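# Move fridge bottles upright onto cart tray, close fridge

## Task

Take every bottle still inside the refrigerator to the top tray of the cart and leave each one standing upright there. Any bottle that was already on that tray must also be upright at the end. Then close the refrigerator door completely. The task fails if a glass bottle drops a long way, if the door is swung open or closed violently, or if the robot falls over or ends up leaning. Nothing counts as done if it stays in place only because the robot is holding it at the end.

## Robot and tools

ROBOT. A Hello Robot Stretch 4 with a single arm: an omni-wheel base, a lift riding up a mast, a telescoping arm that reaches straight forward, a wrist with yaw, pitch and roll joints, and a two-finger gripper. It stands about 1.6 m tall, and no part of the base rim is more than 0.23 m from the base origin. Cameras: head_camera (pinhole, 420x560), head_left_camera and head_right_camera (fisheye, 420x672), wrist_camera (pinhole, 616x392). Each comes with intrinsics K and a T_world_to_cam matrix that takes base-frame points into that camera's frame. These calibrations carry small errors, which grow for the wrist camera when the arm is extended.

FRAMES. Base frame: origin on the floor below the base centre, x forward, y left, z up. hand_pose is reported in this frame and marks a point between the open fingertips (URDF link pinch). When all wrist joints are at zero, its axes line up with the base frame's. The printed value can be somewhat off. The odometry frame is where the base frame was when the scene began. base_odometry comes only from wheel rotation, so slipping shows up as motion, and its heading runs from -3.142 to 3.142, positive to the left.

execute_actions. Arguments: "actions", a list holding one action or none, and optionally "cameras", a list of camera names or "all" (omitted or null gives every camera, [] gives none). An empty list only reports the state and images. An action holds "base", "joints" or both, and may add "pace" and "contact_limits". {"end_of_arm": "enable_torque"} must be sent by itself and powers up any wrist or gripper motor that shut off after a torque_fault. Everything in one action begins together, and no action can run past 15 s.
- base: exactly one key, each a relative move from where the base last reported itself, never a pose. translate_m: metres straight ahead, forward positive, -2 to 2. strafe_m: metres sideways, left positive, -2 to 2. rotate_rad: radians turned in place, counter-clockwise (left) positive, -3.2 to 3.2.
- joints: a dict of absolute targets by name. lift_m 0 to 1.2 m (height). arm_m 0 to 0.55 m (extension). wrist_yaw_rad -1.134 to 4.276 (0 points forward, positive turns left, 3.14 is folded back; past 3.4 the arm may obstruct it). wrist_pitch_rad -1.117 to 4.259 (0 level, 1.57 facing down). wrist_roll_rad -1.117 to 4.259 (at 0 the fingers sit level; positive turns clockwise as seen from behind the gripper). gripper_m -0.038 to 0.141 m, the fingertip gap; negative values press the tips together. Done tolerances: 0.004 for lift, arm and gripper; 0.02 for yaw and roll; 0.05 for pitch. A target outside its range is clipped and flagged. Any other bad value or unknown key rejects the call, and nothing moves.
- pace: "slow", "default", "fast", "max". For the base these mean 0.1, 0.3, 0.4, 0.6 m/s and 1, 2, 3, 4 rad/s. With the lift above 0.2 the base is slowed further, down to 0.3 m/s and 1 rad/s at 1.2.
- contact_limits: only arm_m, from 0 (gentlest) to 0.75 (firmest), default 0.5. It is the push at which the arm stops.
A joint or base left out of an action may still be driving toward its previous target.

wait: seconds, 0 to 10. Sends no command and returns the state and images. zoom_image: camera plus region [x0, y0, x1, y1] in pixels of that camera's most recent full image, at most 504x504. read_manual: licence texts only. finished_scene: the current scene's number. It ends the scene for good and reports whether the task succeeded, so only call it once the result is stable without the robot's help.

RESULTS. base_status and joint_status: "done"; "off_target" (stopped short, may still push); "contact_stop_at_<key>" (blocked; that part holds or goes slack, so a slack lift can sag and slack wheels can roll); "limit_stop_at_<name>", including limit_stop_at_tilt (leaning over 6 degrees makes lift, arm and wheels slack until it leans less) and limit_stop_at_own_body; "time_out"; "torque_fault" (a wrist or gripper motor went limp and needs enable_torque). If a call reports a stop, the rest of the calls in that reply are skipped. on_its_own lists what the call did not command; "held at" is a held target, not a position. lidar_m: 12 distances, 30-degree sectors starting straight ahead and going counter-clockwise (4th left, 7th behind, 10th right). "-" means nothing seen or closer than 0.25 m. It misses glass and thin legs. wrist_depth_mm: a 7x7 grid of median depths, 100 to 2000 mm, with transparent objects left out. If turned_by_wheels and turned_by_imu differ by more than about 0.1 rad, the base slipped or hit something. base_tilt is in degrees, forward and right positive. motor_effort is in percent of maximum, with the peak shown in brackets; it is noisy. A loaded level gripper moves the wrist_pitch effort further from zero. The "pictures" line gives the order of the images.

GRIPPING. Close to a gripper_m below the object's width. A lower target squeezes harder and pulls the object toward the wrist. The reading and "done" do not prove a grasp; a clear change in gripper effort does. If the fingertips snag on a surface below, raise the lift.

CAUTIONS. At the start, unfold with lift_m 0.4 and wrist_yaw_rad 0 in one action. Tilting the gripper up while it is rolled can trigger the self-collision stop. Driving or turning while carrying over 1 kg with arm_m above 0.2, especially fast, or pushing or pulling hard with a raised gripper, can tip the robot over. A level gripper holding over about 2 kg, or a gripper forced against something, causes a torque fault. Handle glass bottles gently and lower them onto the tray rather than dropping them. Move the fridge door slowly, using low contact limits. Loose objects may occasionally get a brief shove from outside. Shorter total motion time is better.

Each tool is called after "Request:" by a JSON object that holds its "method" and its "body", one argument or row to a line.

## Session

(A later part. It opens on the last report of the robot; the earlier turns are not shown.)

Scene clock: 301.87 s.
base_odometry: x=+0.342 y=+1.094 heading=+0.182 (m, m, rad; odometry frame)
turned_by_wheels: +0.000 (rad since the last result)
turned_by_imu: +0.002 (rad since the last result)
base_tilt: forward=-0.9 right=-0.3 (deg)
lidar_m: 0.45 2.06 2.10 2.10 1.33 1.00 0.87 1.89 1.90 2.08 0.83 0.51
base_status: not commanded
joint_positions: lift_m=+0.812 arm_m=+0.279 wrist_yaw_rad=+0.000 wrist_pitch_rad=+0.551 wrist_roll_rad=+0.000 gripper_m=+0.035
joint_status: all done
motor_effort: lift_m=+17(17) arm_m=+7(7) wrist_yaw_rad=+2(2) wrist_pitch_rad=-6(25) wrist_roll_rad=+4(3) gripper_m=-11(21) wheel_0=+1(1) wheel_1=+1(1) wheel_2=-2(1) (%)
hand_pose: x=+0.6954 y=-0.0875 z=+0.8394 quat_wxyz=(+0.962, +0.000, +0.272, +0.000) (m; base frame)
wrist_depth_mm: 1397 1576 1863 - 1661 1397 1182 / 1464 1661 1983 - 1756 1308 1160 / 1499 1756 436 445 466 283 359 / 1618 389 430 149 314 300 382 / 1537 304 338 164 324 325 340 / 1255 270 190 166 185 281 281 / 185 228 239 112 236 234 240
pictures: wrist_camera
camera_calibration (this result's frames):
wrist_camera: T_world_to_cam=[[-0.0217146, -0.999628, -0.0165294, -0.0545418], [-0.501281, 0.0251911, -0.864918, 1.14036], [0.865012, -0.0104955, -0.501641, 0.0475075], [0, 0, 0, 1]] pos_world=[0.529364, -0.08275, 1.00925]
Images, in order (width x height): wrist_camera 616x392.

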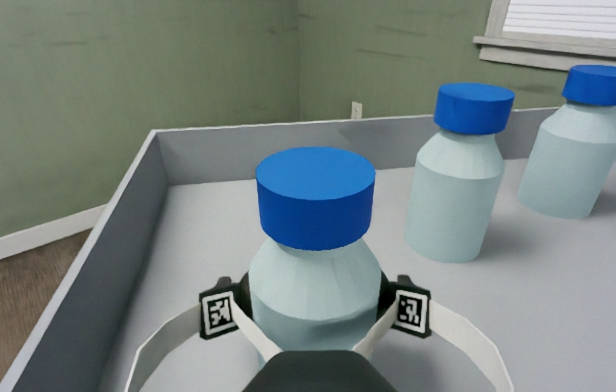

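Landed. Open fully and withdraw.

Request:
{"method": "execute_actions", "body": {
  "actions": [
    {"joints": {"lift_m": 0.816, "gripper_m": 0.115}}
  ],
  "cameras": ["wrist_camera"]
}}

Request:
{"method": "execute_actions", "body": {
  "actions": [
    {"joints": {"lift_m": 0.95, "arm_m": 0.265}}
  ],
  "cameras": ["wrist_camera", "head_camera"]
}}

Scene clock: 306.47 s.
base_odometry: x=+0.342 y=+1.094 heading=+0.182 (m, m, rad; odometry frame)
turned_by_wheels: +0.000 (rad since the last result)
turned_by_imu: +0.002 (rad since the last result)
base_tilt: forward=-0.9 right=-0.4 (deg)
lidar_m: 0.46 2.08 2.09 2.14 1.32 1.06 0.87 1.90 1.88 2.05 0.86 0.55
base_status: not commanded
joint_positions: lift_m=+0.816 arm_m=+0.279 wrist_yaw_rad=+0.000 wrist_pitch_rad=+0.552 wrist_roll_rad=+0.000 gripper_m=+0.115
joint_status: all done
motor_effort: lift_m=+23(25) arm_m=+7(6) wrist_yaw_rad=+2(2) wrist_pitch_rad=-6(12) wrist_roll_rad=+2(1) gripper_m=+0(12) wheel_0=+1(1) wheel_1=+1(1) wheel_2=-2(1) (%)
hand_pose: x=+0.6954 y=-0.0875 z=+0.8427 quat_wxyz=(+0.962, +0.000, +0.272, +0.000) (m; base frame)
wrist_depth_mm: 1397 1618 1808 1983 1756 1366 1160 / 1464 1618 1921 - 1756 1336 1205 / 1499 1618 439 442 477 286 357 / 1537 397 433 158 322 300 379 / 1576 307 342 174 327 327 343 / 1308 267 199 176 196 276 286 / 186 236 244 112 243 236 244
pictures: wrist_camera
camera_calibration (this result's frames):
wrist_camera: T_world_to_cam=[[-0.0216687, -0.999629, -0.0165191, -0.0545151], [-0.501675, 0.0251638, -0.86469, 1.14333], [0.864785, -0.0104495, -0.502034, 0.0497478], [0, 0, 0, 1]] pos_world=[0.52938, -0.0827457, 1.0127]
Images, in order (width x height): wrist_camera 616x392.

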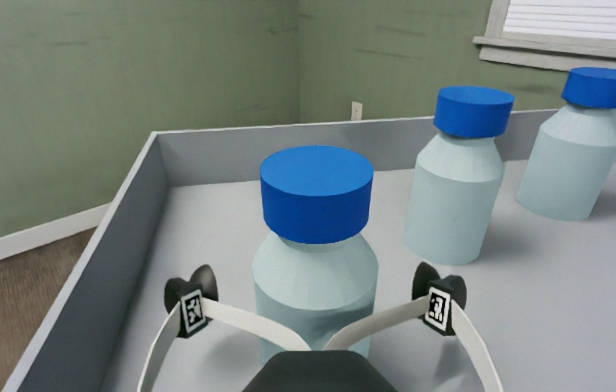

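Scene clock: 308.10 s.
base_odometry: x=+0.342 y=+1.094 heading=+0.182 (m, m, rad; odometry frame)
turned_by_wheels: +0.000 (rad since the last result)
turned_by_imu: +0.001 (rad since the last result)
base_tilt: forward=-0.9 right=-0.3 (deg)
lidar_m: 0.44 2.08 2.10 2.14 1.34 1.03 0.89 1.89 1.89 2.08 0.84 0.53
base_status: not commanded
joint_positions: lift_m=+0.950 arm_m=+0.266 wrist_yaw_rad=+0.000 wrist_pitch_rad=+0.552 wrist_roll_rad=+0.000 gripper_m=+0.115
joint_status: all done
motor_effort: lift_m=+23(23) arm_m=-7(9) wrist_yaw_rad=+1(2) wrist_pitch_rad=-8(10) wrist_roll_rad=+4(2) gripper_m=-3(1) wheel_0=+1(1) wheel_1=+1(1) wheel_2=-2(2) (%)
hand_pose: x=+0.6828 y=-0.0874 z=+0.9766 quat_wxyz=(+0.962, +0.000, +0.273, +0.000) (m; base frame)
wrist_depth_mm: 1397 1618 1808 - 1661 1336 1182 / 1537 1661 1983 - 1808 1464 1205 / 1499 1756 - - 1921 1537 1281 / 1661 1808 - - 1863 585 554 / 1661 1863 521 535 517 459 517 / 1464 1464 202 449 379 445 462 / 1308 1205 394 112 392 382 394
pictures: head_camera, wrist_camera
camera_calibration (this result's frames):
wrist_camera: T_world_to_cam=[[-0.0214157, -0.999634, -0.0165151, -0.0526905], [-0.501844, 0.0250353, -0.864596, 1.2528], [0.864693, -0.0102279, -0.502196, 0.128092], [0, 0, 0, 1]] pos_world=[0.51682, -0.0827253, 1.14662]
Images, in order (width x height): head_camera 420x560, wrist_camera 616x392.

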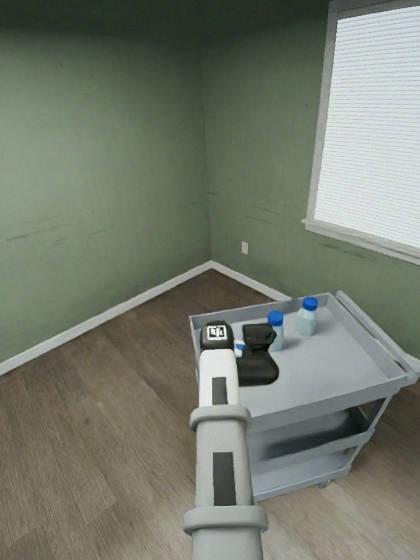

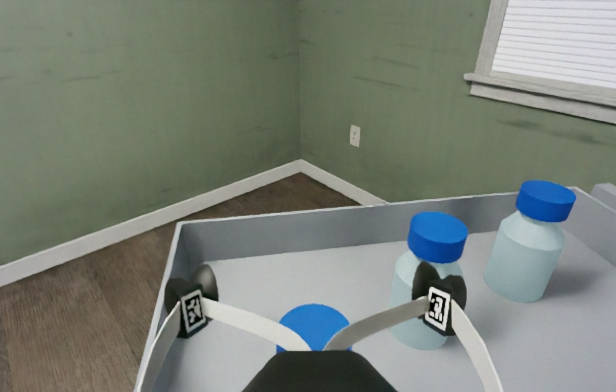

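Request:
{"method": "execute_actions", "body": {
  "actions": [
    {"joints": {"lift_m": 0.99, "arm_m": 0.0, "gripper_m": 0.0}}
  ],
  "cameras": []
}}

Request:
{"method": "execute_actions", "body": {
  "actions": [
    {"base": {"rotate_rad": 0.365}}
  ],
  "cameras": ["head_camera"]
}}

Request:
{"method": "execute_actions", "body": {
  "actions": [
    {"base": {"translate_m": -1.29}, "joints": {"lift_m": 0.35, "wrist_pitch_rad": 0.0}}
  ],
  "cameras": ["head_left_camera"]
}}

Scene clock: 336.27 s.
base_odometry: x=+0.342 y=+1.094 heading=+0.182 (m, m, rad; odometry frame)
turned_by_wheels: +0.000 (rad since the last result)
turned_by_imu: +0.002 (rad since the last result)
base_tilt: forward=-0.9 right=-0.3 (deg)
lidar_m: 0.44 2.08 2.08 2.13 1.32 1.01 0.87 1.88 1.88 2.08 0.83 0.51
base_status: not commanded
joint_positions: lift_m=+0.990 arm_m=+0.001 wrist_yaw_rad=+0.000 wrist_pitch_rad=+0.552 wrist_roll_rad=+0.000 gripper_m=+0.000
joint_status: all done
motor_effort: lift_m=+23(23) arm_m=-7(9) wrist_yaw_rad=+1(1) wrist_pitch_rad=-10(9) wrist_roll_rad=+1(1) gripper_m=-5(6) wheel_0=+1(1) wheel_1=+1(1) wheel_2=-1(1) (%)
hand_pose: x=+0.4177 y=-0.0874 z=+1.0166 quat_wxyz=(+0.962, +0.000, +0.273, +0.000) (m; base frame)
wrist_depth_mm: 1537 1708 - - 1921 1576 1336 / 1661 1921 - - 1983 1618 1366 / 1756 1983 - - - 1537 1464 / 1808 - - 750 707 750 699 / 1808 1808 683 544 621 621 609 / 1576 1576 530 199 399 517 517 / 1366 1397 366 112 399 427 732
pictures: none
No camera images: the call's "cameras" was empty. Leave "cameras" out to get every camera's image.

Scene clock: 337.50 s.
base_odometry: x=+0.342 y=+1.094 heading=+0.547 (m, m, rad; odometry frame)
turned_by_wheels: +0.365 (rad since the last result)
turned_by_imu: +0.373 (rad since the last result)
base_tilt: forward=-0.9 right=-0.3 (deg)
lidar_m: 0.90 2.06 2.32 1.90 1.31 0.89 2.70 1.87 2.13 1.88 0.56 0.46
base_status: done
joint_positions: lift_m=+0.990 arm_m=+0.001 wrist_yaw_rad=+0.000 wrist_pitch_rad=+0.552 wrist_roll_rad=+0.000 gripper_m=+0.000
joint_status: not commanded
motor_effort: lift_m=+23(23) arm_m=-7(7) wrist_yaw_rad=+0(1) wrist_pitch_rad=-9(8) wrist_roll_rad=+1(0) gripper_m=-4(3) wheel_0=-1(8) wheel_1=-2(4) wheel_2=-2(8) (%)
hand_pose: x=+0.4177 y=-0.0874 z=+1.0166 quat_wxyz=(+0.962, +0.000, +0.273, +0.000) (m; base frame)
wrist_depth_mm: 1499 1576 1756 1863 1983 - 1618 / 1661 1808 1921 1983 - - 1708 / 1708 1863 1983 - - - 1708 / 1863 - - - - 723 699 / 1921 1921 1863 1921 676 469 535 / 1537 1537 1618 199 480 477 512 / 1336 1366 1281 112 427 427 439
pictures: head_camera
Images, in order (width x height): head_camera 420x560.

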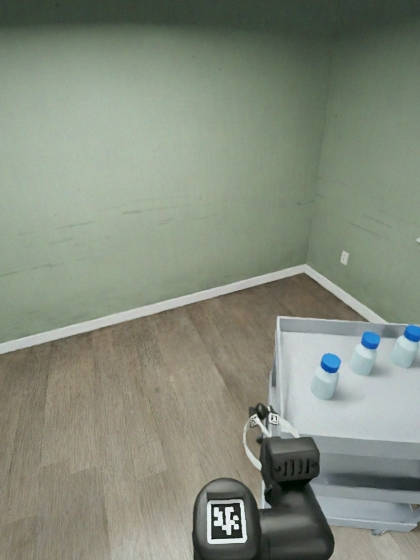

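Scene clock: 343.30 s.
base_odometry: x=-0.760 y=+0.424 heading=+0.546 (m, m, rad; odometry frame)
turned_by_wheels: +0.000 (rad since the last result)
turned_by_imu: +0.010 (rad since the last result)
base_tilt: forward=-0.9 right=-0.3 (deg)
lidar_m: 1.72 0.63 0.57 1.07 1.42 1.59 1.45 1.20 0.85 1.15 2.28 1.74
base_status: done
joint_positions: lift_m=+0.350 arm_m=+0.001 wrist_yaw_rad=+0.000 wrist_pitch_rad=+0.003 wrist_roll_rad=+0.000 gripper_m=+0.000
joint_status: all done
motor_effort: lift_m=+16(23) arm_m=-7(7) wrist_yaw_rad=-1(0) wrist_pitch_rad=-12(11) wrist_roll_rad=+3(2) gripper_m=-4(3) wheel_0=-3(8) wheel_1=-2(6) wheel_2=-1(10) (%)
hand_pose: x=+0.4606 y=-0.0874 z=+0.5277 quat_wxyz=(+1.000, +0.000, +0.001, +0.000) (m; base frame)
wrist_depth_mm: - - - - - - - / - - - - - - - / - - - - 1708 - - / - - - - - - - / - - - - - - - / - - - 199 1464 1708 - / 1366 1366 1182 112 1281 1308 1366
pictures: head_left_camera
Images, in order (width x height): head_left_camera 420x672.

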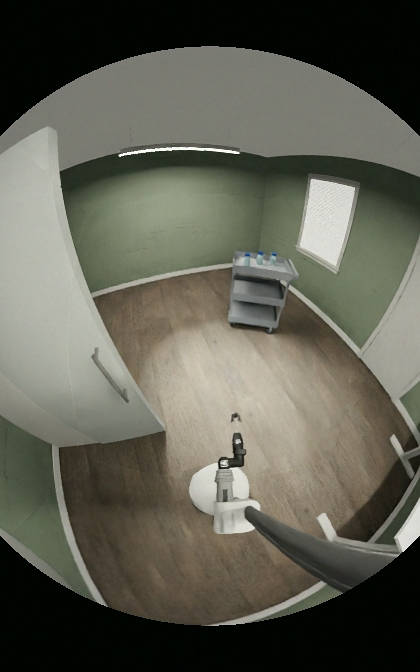

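Request:
{"method": "execute_actions", "body": {
  "actions": [
    {"base": {"rotate_rad": 1.09}}
  ],
  "cameras": ["head_camera", "head_left_camera", "wrist_camera"]
}}

Scene clock: 346.93 s.
base_odometry: x=-0.760 y=+0.424 heading=+1.636 (m, m, rad; odometry frame)
turned_by_wheels: +1.090 (rad since the last result)
turned_by_imu: +1.115 (rad since the last result)
base_tilt: forward=-0.9 right=-0.3 (deg)
lidar_m: 0.60 1.14 1.43 1.63 1.43 1.12 0.83 1.28 2.32 1.74 1.73 0.61
base_status: done
joint_positions: lift_m=+0.350 arm_m=+0.001 wrist_yaw_rad=+0.000 wrist_pitch_rad=+0.003 wrist_roll_rad=+0.000 gripper_m=+0.000
joint_status: not commanded
motor_effort: lift_m=+16(16) arm_m=-7(7) wrist_yaw_rad=+0(1) wrist_pitch_rad=-10(8) wrist_roll_rad=+1(2) gripper_m=-5(2) wheel_0=-2(9) wheel_1=-1(9) wheel_2=+0(9) (%)
hand_pose: x=+0.4606 y=-0.0874 z=+0.5277 quat_wxyz=(+1.000, +0.000, +0.001, +0.000) (m; base frame)
wrist_depth_mm: 1160 1078 683 521 421 - - / 1118 1060 683 530 424 - - / 1160 1060 668 521 424 - - / 1118 1025 676 517 418 - - / 1138 1025 668 517 415 - - / 1138 1042 676 197 387 1756 - / 1138 1008 591 112 407 413 1336
pictures: head_camera, head_left_camera, wrist_camera
camera_calibration (this result's frames):
wrist_camera: T_world_to_cam=[[-0.00949909, -0.999637, -0.0252273, -0.0657112], [0.023375, 0.0249995, -0.999414, 0.582428], [0.999682, -0.0100832, 0.023129, -0.24465], [0, 0, 0, 1]] pos_world=[0.230334, -0.0827147, 0.586087]
Images, in order (width x height): head_camera 420x560, head_left_camera 420x672, wrist_camera 616x392.

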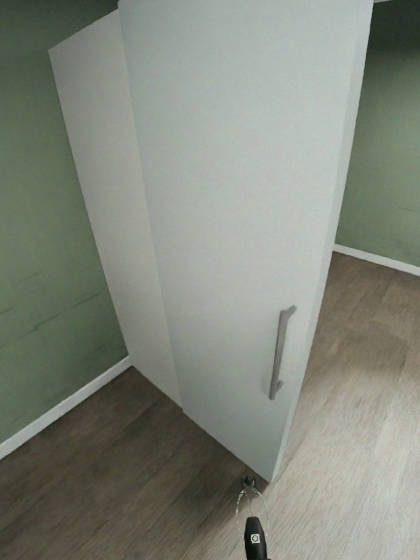

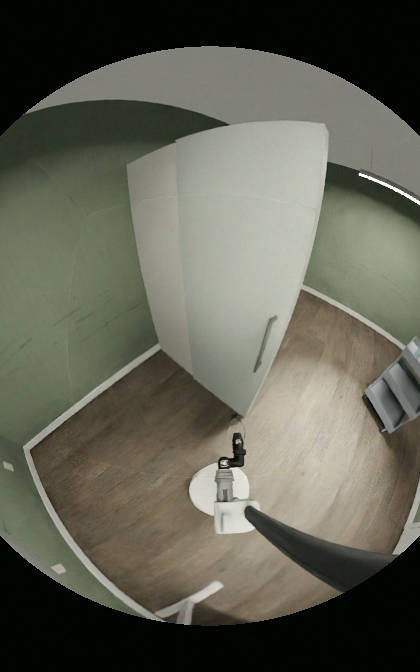

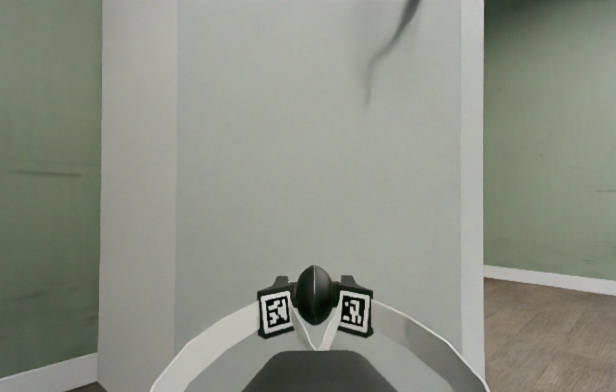

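Request:
{"method": "execute_actions", "body": {
  "actions": [
    {"base": {"strafe_m": -0.05}, "joints": {"arm_m": 0.17}}
  ],
  "cameras": []
}}

Request:
{"method": "execute_actions", "body": {
  "actions": [
    {"base": {"translate_m": 0.35}, "pace": "slow"}
  ],
  "cameras": ["head_camera", "head_left_camera", "wrist_camera"]
}}

Scene clock: 355.57 s.
base_odometry: x=-0.710 y=+0.427 heading=+1.636 (m, m, rad; odometry frame)
turned_by_wheels: +0.000 (rad since the last result)
turned_by_imu: +0.002 (rad since the last result)
base_tilt: forward=-0.9 right=-0.3 (deg)
lidar_m: 0.58 1.11 1.45 1.63 1.47 1.01 0.83 1.35 2.26 1.68 1.69 0.62
base_status: done
joint_positions: lift_m=+0.350 arm_m=+0.169 wrist_yaw_rad=+0.000 wrist_pitch_rad=+0.002 wrist_roll_rad=+0.000 gripper_m=+0.000
joint_status: all done
motor_effort: lift_m=+16(16) arm_m=+7(7) wrist_yaw_rad=+0(2) wrist_pitch_rad=-7(11) wrist_roll_rad=+2(2) gripper_m=-2(1) wheel_0=+0(12) wheel_1=+0(9) wheel_2=+0(1) (%)
hand_pose: x=+0.6282 y=-0.0874 z=+0.5278 quat_wxyz=(+1.000, +0.000, +0.001, +0.000) (m; base frame)
wrist_depth_mm: 1008 559 392 298 244 216 - / 991 554 392 300 243 214 - / 991 559 392 300 243 213 - / 976 549 389 298 243 213 - / 1008 549 384 297 242 213 - / 991 549 387 198 224 213 - / 1008 549 338 112 234 205 1336
pictures: none
No camera images: the call's "cameras" was empty. Leave "cameras" out to get every camera's image.

Scene clock: 360.37 s.
base_odometry: x=-0.733 y=+0.776 heading=+1.636 (m, m, rad; odometry frame)
turned_by_wheels: +0.000 (rad since the last result)
turned_by_imu: +0.000 (rad since the last result)
base_tilt: forward=-0.9 right=-0.3 (deg)
lidar_m: 0.66 0.67 1.23 1.40 1.73 1.60 1.29 2.01 2.49 1.60 2.99 0.79
base_status: done
joint_positions: lift_m=+0.350 arm_m=+0.169 wrist_yaw_rad=+0.000 wrist_pitch_rad=+0.002 wrist_roll_rad=+0.000 gripper_m=+0.000
joint_status: not commanded
motor_effort: lift_m=+16(16) arm_m=+7(7) wrist_yaw_rad=+2(7) wrist_pitch_rad=-8(8) wrist_roll_rad=+3(2) gripper_m=-4(4) wheel_0=+2(6) wheel_1=+3(7) wheel_2=-3(7) (%)
hand_pose: x=+0.6281 y=-0.0875 z=+0.5278 quat_wxyz=(+1.000, +0.000, +0.001, +0.000) (m; base frame)
wrist_depth_mm: 287 306 324 345 370 397 - / 287 303 324 345 366 392 - / 287 303 320 343 366 394 - / 286 303 320 343 364 392 - / 286 301 320 340 366 392 - / 286 303 315 198 357 389 1863 / 286 298 317 112 359 392 1336
pictures: head_camera, head_left_camera, wrist_camera
camera_calibration (this result's frames):
wrist_camera: T_world_to_cam=[[-0.00985265, -0.999633, -0.0252311, -0.0639976], [0.0237806, 0.024991, -0.999405, 0.578369], [0.999669, -0.0104468, 0.0235257, -0.412348], [0, 0, 0, 1]] pos_world=[0.397827, -0.0827358, 0.58611]
Images, in order (width x height): head_camera 420x560, head_left_camera 420x672, wrist_camera 616x392.

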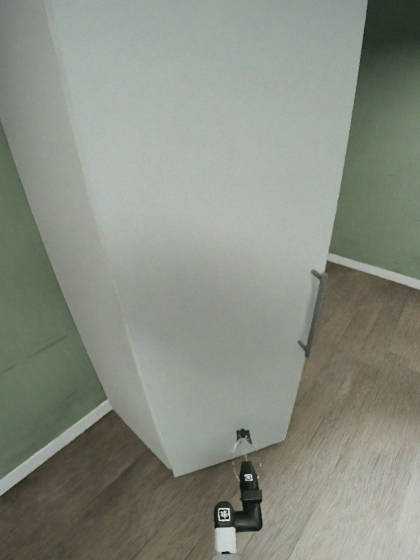

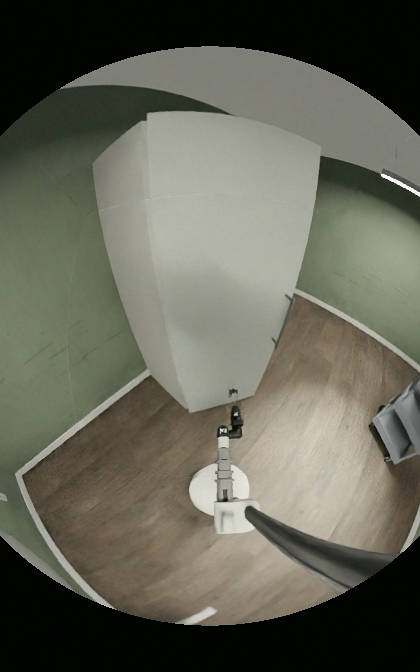

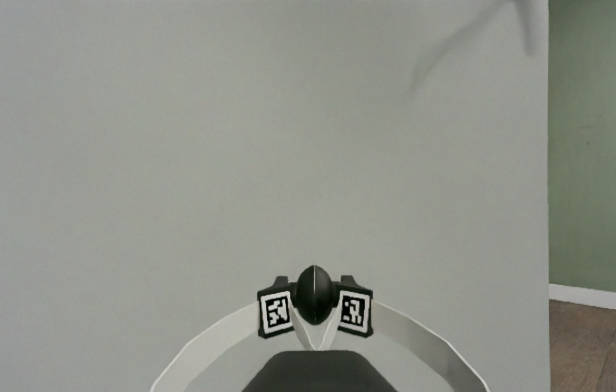

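The door is coasting ahead of the gripper. Let me check where it goes.

Request:
{"method": "execute_actions", "body": {
  "actions": [],
  "cameras": ["head_camera", "wrist_camera"]
}}

Scene clock: 363.17 s.
base_odometry: x=-0.733 y=+0.776 heading=+1.636 (m, m, rad; odometry frame)
turned_by_wheels: +0.000 (rad since the last result)
turned_by_imu: +0.001 (rad since the last result)
base_tilt: forward=-0.9 right=-0.3 (deg)
lidar_m: 0.72 0.68 1.23 1.39 1.74 1.54 1.28 2.02 2.50 1.60 3.01 2.68
base_status: done
joint_positions: lift_m=+0.350 arm_m=+0.169 wrist_yaw_rad=+0.000 wrist_pitch_rad=+0.002 wrist_roll_rad=+0.000 gripper_m=+0.000
joint_status: not commanded
motor_effort: lift_m=+16(16) arm_m=+7(7) wrist_yaw_rad=+2(7) wrist_pitch_rad=-7(8) wrist_roll_rad=+1(2) gripper_m=-3(4) wheel_0=+2(6) wheel_1=+2(7) wheel_2=-2(7) (%)
hand_pose: x=+0.6281 y=-0.0875 z=+0.5278 quat_wxyz=(+1.000, +0.000, +0.001, +0.000) (m; base frame)
wrist_depth_mm: 332 392 469 585 - - - / 334 387 477 591 - - - / 330 389 466 591 - - - / 334 387 469 591 - - - / 332 387 466 580 - - - / 330 387 442 198 1708 - - / 334 375 445 112 1229 1281 1397
pictures: head_camera, wrist_camera
camera_calibration (this result's frames):
wrist_camera: T_world_to_cam=[[-0.00985273, -0.999633, -0.0252313, -0.0639975], [0.0237808, 0.0249912, -0.999405, 0.578369], [0.999669, -0.0104469, 0.0235258, -0.412348], [0, 0, 0, 1]] pos_world=[0.397827, -0.0827358, 0.58611]
Images, in order (width x height): head_camera 420x560, wrist_camera 616x392.

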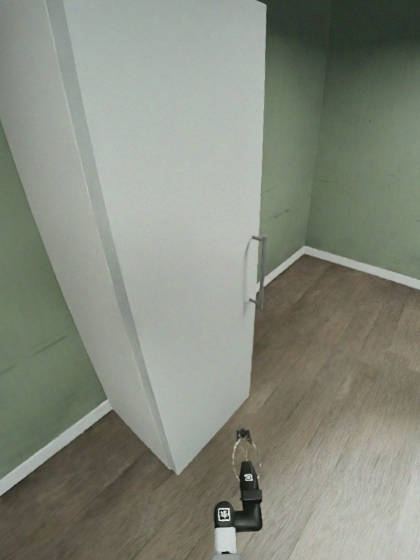

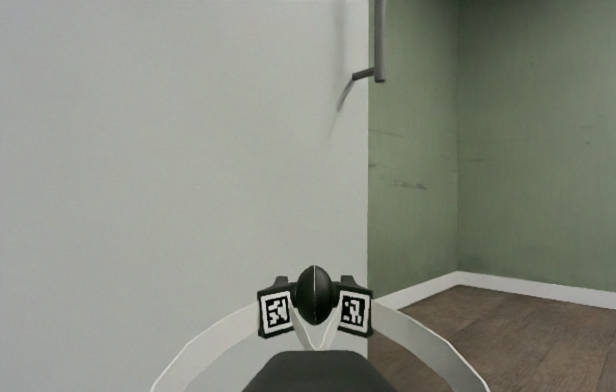

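Request:
{"method": "execute_actions", "body": {
  "actions": [
    {"joints": {"arm_m": 0.47}, "contact_limits": {"arm_m": 0.1}}
  ],
  "cameras": ["wrist_camera", "head_camera"]
}}

Scene clock: 371.73 s.
base_odometry: x=-0.733 y=+0.776 heading=+1.636 (m, m, rad; odometry frame)
turned_by_wheels: +0.000 (rad since the last result)
turned_by_imu: +0.002 (rad since the last result)
base_tilt: forward=-0.9 right=-0.3 (deg)
lidar_m: 0.72 0.66 1.21 1.41 1.70 1.57 1.30 2.03 2.50 1.59 3.01 2.68
base_status: not commanded
joint_positions: lift_m=+0.350 arm_m=+0.469 wrist_yaw_rad=+0.000 wrist_pitch_rad=+0.002 wrist_roll_rad=+0.000 gripper_m=+0.000
joint_status: all done
motor_effort: lift_m=+16(16) arm_m=+7(10) wrist_yaw_rad=+1(2) wrist_pitch_rad=-8(7) wrist_roll_rad=+3(2) gripper_m=-6(5) wheel_0=+2(2) wheel_1=+3(3) wheel_2=-2(2) (%)
contact_limits: arm_m 0.1
hand_pose: x=+0.9282 y=-0.0874 z=+0.5278 quat_wxyz=(+1.000, +0.000, +0.001, +0.000) (m; base frame)
wrist_depth_mm: 164 192 231 289 387 - - / 165 191 230 290 392 - - / 164 191 229 289 389 - - / 164 191 229 289 392 - - / 163 191 229 290 387 - - / 164 191 216 198 355 - 1983 / 163 186 220 112 368 1255 1397
pictures: head_camera, wrist_camera
camera_calibration (this result's frames):
wrist_camera: T_world_to_cam=[[-0.00948442, -0.999637, -0.0252303, -0.0612776], [0.0236738, 0.0249998, -0.999407, 0.571304], [0.999675, -0.0100761, 0.023428, -0.712218], [0, 0, 0, 1]] pos_world=[0.69788, -0.0827142, 0.586105]
Images, in order (width x height): head_camera 420x560, wrist_camera 616x392.

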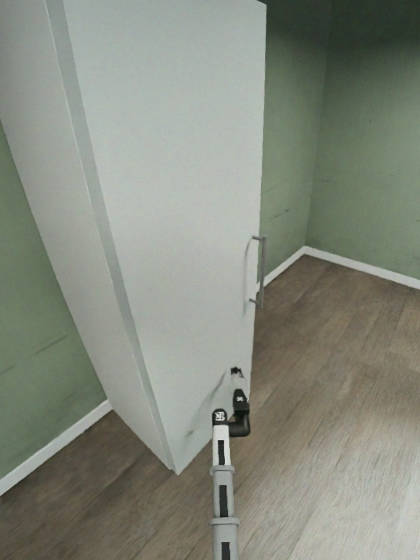

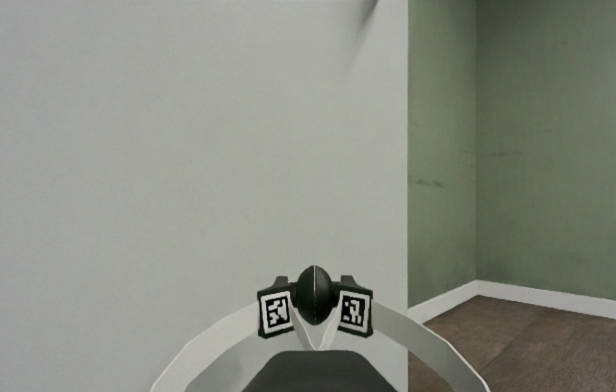

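Request:
{"method": "execute_actions", "body": {
  "actions": [
    {"joints": {"arm_m": 0.535}, "contact_limits": {"arm_m": 0.15}, "pace": "slow"}
  ],
  "cameras": ["wrist_camera", "head_camera"]
}}

Scene clock: 375.43 s.
base_odometry: x=-0.733 y=+0.776 heading=+1.634 (m, m, rad; odometry frame)
turned_by_wheels: -0.002 (rad since the last result)
turned_by_imu: -0.001 (rad since the last result)
base_tilt: forward=-0.9 right=-0.3 (deg)
lidar_m: 0.72 0.69 1.21 1.37 1.72 1.56 1.30 2.05 2.49 1.61 3.01 2.72
base_status: not commanded
joint_positions: lift_m=+0.350 arm_m=+0.533 wrist_yaw_rad=-0.016 wrist_pitch_rad=+0.002 wrist_roll_rad=+0.000 gripper_m=+0.000
joint_status: all done
on_its_own: wrist_yaw_rad is at rest, and its effort (+47) is outside its rest range (-13 to +13)
motor_effort: lift_m=+16(16) arm_m=+11(13) wrist_yaw_rad=+47(46) wrist_pitch_rad=-9(8) wrist_roll_rad=+3(0) gripper_m=-6(2) wheel_0=-7(7) wheel_1=-2(2) wheel_2=-11(11) (%)
contact_limits: arm_m 0.15
hand_pose: x=+0.9910 y=-0.0920 z=+0.5278 quat_wxyz=(+1.000, +0.000, +0.001, -0.008) (m; base frame)
wrist_depth_mm: 135 158 191 243 332 - - / 134 158 190 242 334 - 1983 / 134 157 190 241 332 - - / 134 156 190 241 330 - 1983 / 134 156 190 240 332 - - / 133 157 183 190 189 - 1983 / 134 157 158 112 330 1281 1308
pictures: head_camera, wrist_camera
camera_calibration (this result's frames):
wrist_camera: T_world_to_cam=[[-0.0253636, -0.99936, -0.0252313, -0.049491], [0.0240678, 0.0246216, -0.999407, 0.569506], [0.999389, -0.0259559, 0.0234279, -0.776197], [0, 0, 0, 1]] pos_world=[0.760761, -0.0836283, 0.586105]
Images, in order (width x height): head_camera 420x560, wrist_camera 616x392.

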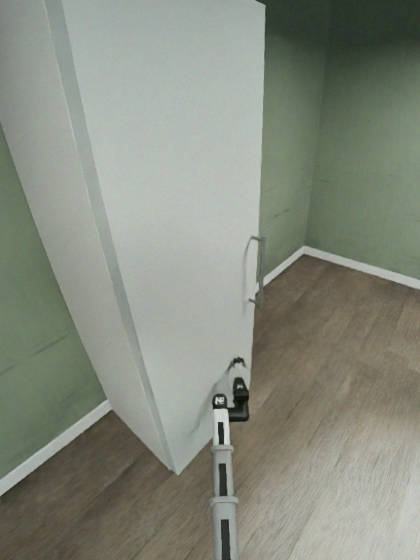

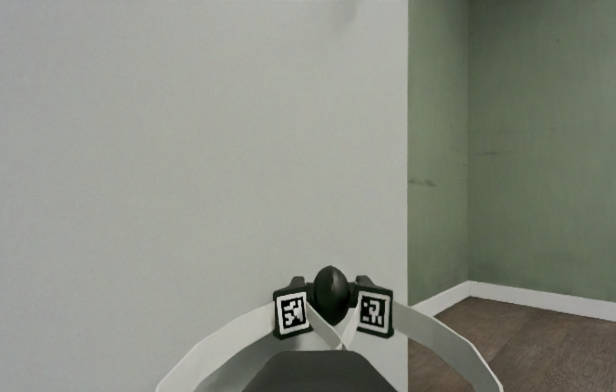

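Request:
{"method": "execute_actions", "body": {
  "actions": [
    {"joints": {"arm_m": 0.47}}
  ],
  "cameras": ["head_right_camera", "wrist_camera"]
}}

Scene clock: 379.10 s.
base_odometry: x=-0.733 y=+0.776 heading=+1.636 (m, m, rad; odometry frame)
turned_by_wheels: +0.001 (rad since the last result)
turned_by_imu: +0.003 (rad since the last result)
base_tilt: forward=-0.9 right=-0.3 (deg)
lidar_m: 0.74 0.67 1.22 1.40 1.73 1.59 1.30 2.03 2.51 1.60 3.01 2.70
base_status: not commanded
joint_positions: lift_m=+0.350 arm_m=+0.471 wrist_yaw_rad=+0.000 wrist_pitch_rad=+0.003 wrist_roll_rad=+0.000 gripper_m=+0.000
joint_status: all done
motor_effort: lift_m=+16(16) arm_m=-7(12) wrist_yaw_rad=+1(46) wrist_pitch_rad=-8(9) wrist_roll_rad=+2(2) gripper_m=-2(4) wheel_0=-2(10) wheel_1=+0(4) wheel_2=-2(11) (%)
hand_pose: x=+0.9306 y=-0.0875 z=+0.5278 quat_wxyz=(+1.000, +0.000, +0.001, +0.000) (m; base frame)
wrist_depth_mm: 163 190 229 287 392 - - / 163 190 229 289 384 - - / 163 189 229 287 387 - - / 163 189 229 286 389 - - / 163 190 229 286 387 - - / 162 190 216 198 349 - 1921 / 162 186 218 112 368 1229 1397
pictures: head_right_camera, wrist_camera
camera_calibration (this result's frames):
wrist_camera: T_world_to_cam=[[-0.0097866, -0.999634, -0.0252289, -0.0610611], [0.023541, 0.0249927, -0.99941, 0.571333], [0.999675, -0.0103747, 0.0232877, -0.714596], [0, 0, 0, 1]] pos_world=[0.700316, -0.0827316, 0.586097]
Images, in order (width x height): head_right_camera 420x672, wrist_camera 616x392.

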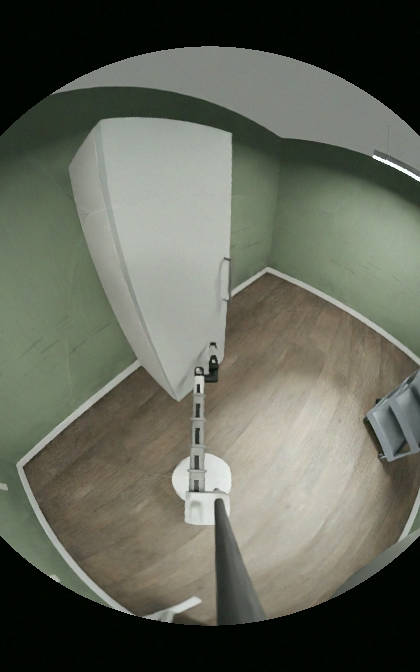

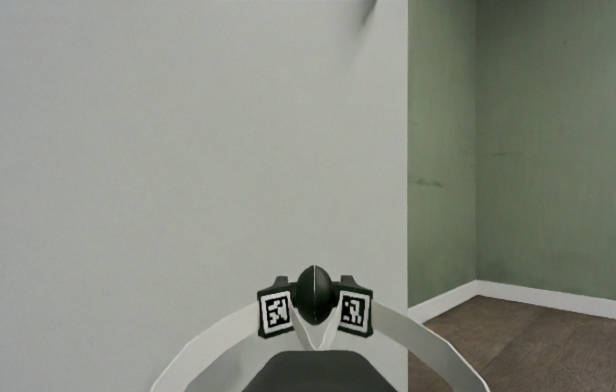

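Door is unchanged (fully shut). Quick check of the tray before finishing.

Request:
{"method": "execute_actions", "body": {
  "actions": [
    {"base": {"rotate_rad": -0.9}, "joints": {"arm_m": 0.2}}
  ],
  "cameras": ["head_camera", "head_left_camera"]
}}

Scene clock: 383.30 s.
base_odometry: x=-0.733 y=+0.776 heading=+0.736 (m, m, rad; odometry frame)
turned_by_wheels: -0.900 (rad since the last result)
turned_by_imu: -0.918 (rad since the last result)
base_tilt: forward=-0.9 right=-0.3 (deg)
lidar_m: 3.00 1.03 0.67 0.81 1.22 1.49 1.72 1.22 1.20 2.29 1.71 1.59
base_status: done
joint_positions: lift_m=+0.350 arm_m=+0.201 wrist_yaw_rad=+0.000 wrist_pitch_rad=+0.003 wrist_roll_rad=+0.000 gripper_m=+0.000
joint_status: all done
motor_effort: lift_m=+17(17) arm_m=-7(5) wrist_yaw_rad=+1(1) wrist_pitch_rad=-10(8) wrist_roll_rad=+3(2) gripper_m=-2(5) wheel_0=+0(5) wheel_1=+1(8) wheel_2=+1(7) (%)
hand_pose: x=+0.6606 y=-0.0875 z=+0.5277 quat_wxyz=(+1.000, +0.000, +0.001, +0.000) (m; base frame)
wrist_depth_mm: - - - - - - - / - - - - - - - / - - - - - - 1118 / - - - - - - - / - - - - - - 1098 / - - - 198 1708 - 1366 / 1366 1336 1182 112 1255 1255 1042
pictures: head_camera, head_left_camera
Images, in order (width x height): head_camera 420x560, head_left_camera 420x672.

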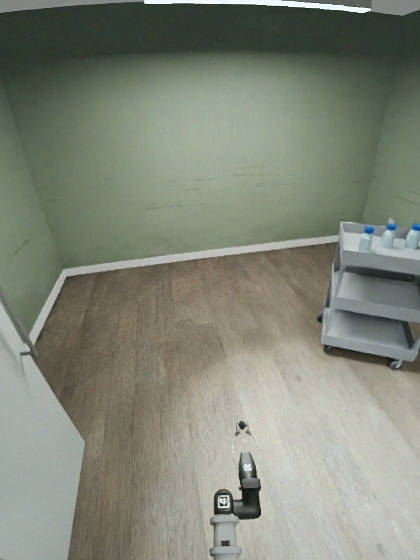

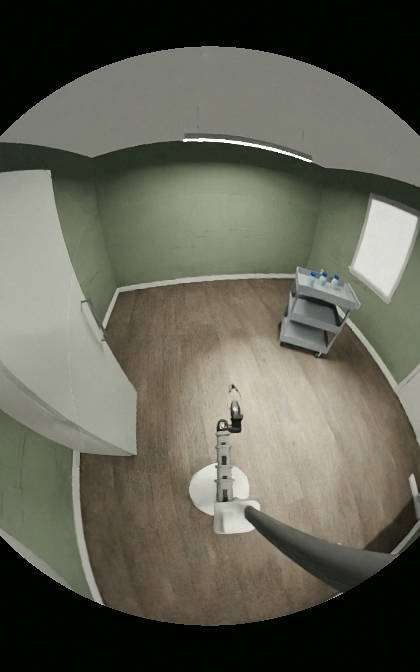

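Request:
{"method": "finished_scene", "body": {
  "scene": 1
}}

The scene is finished: the task was done.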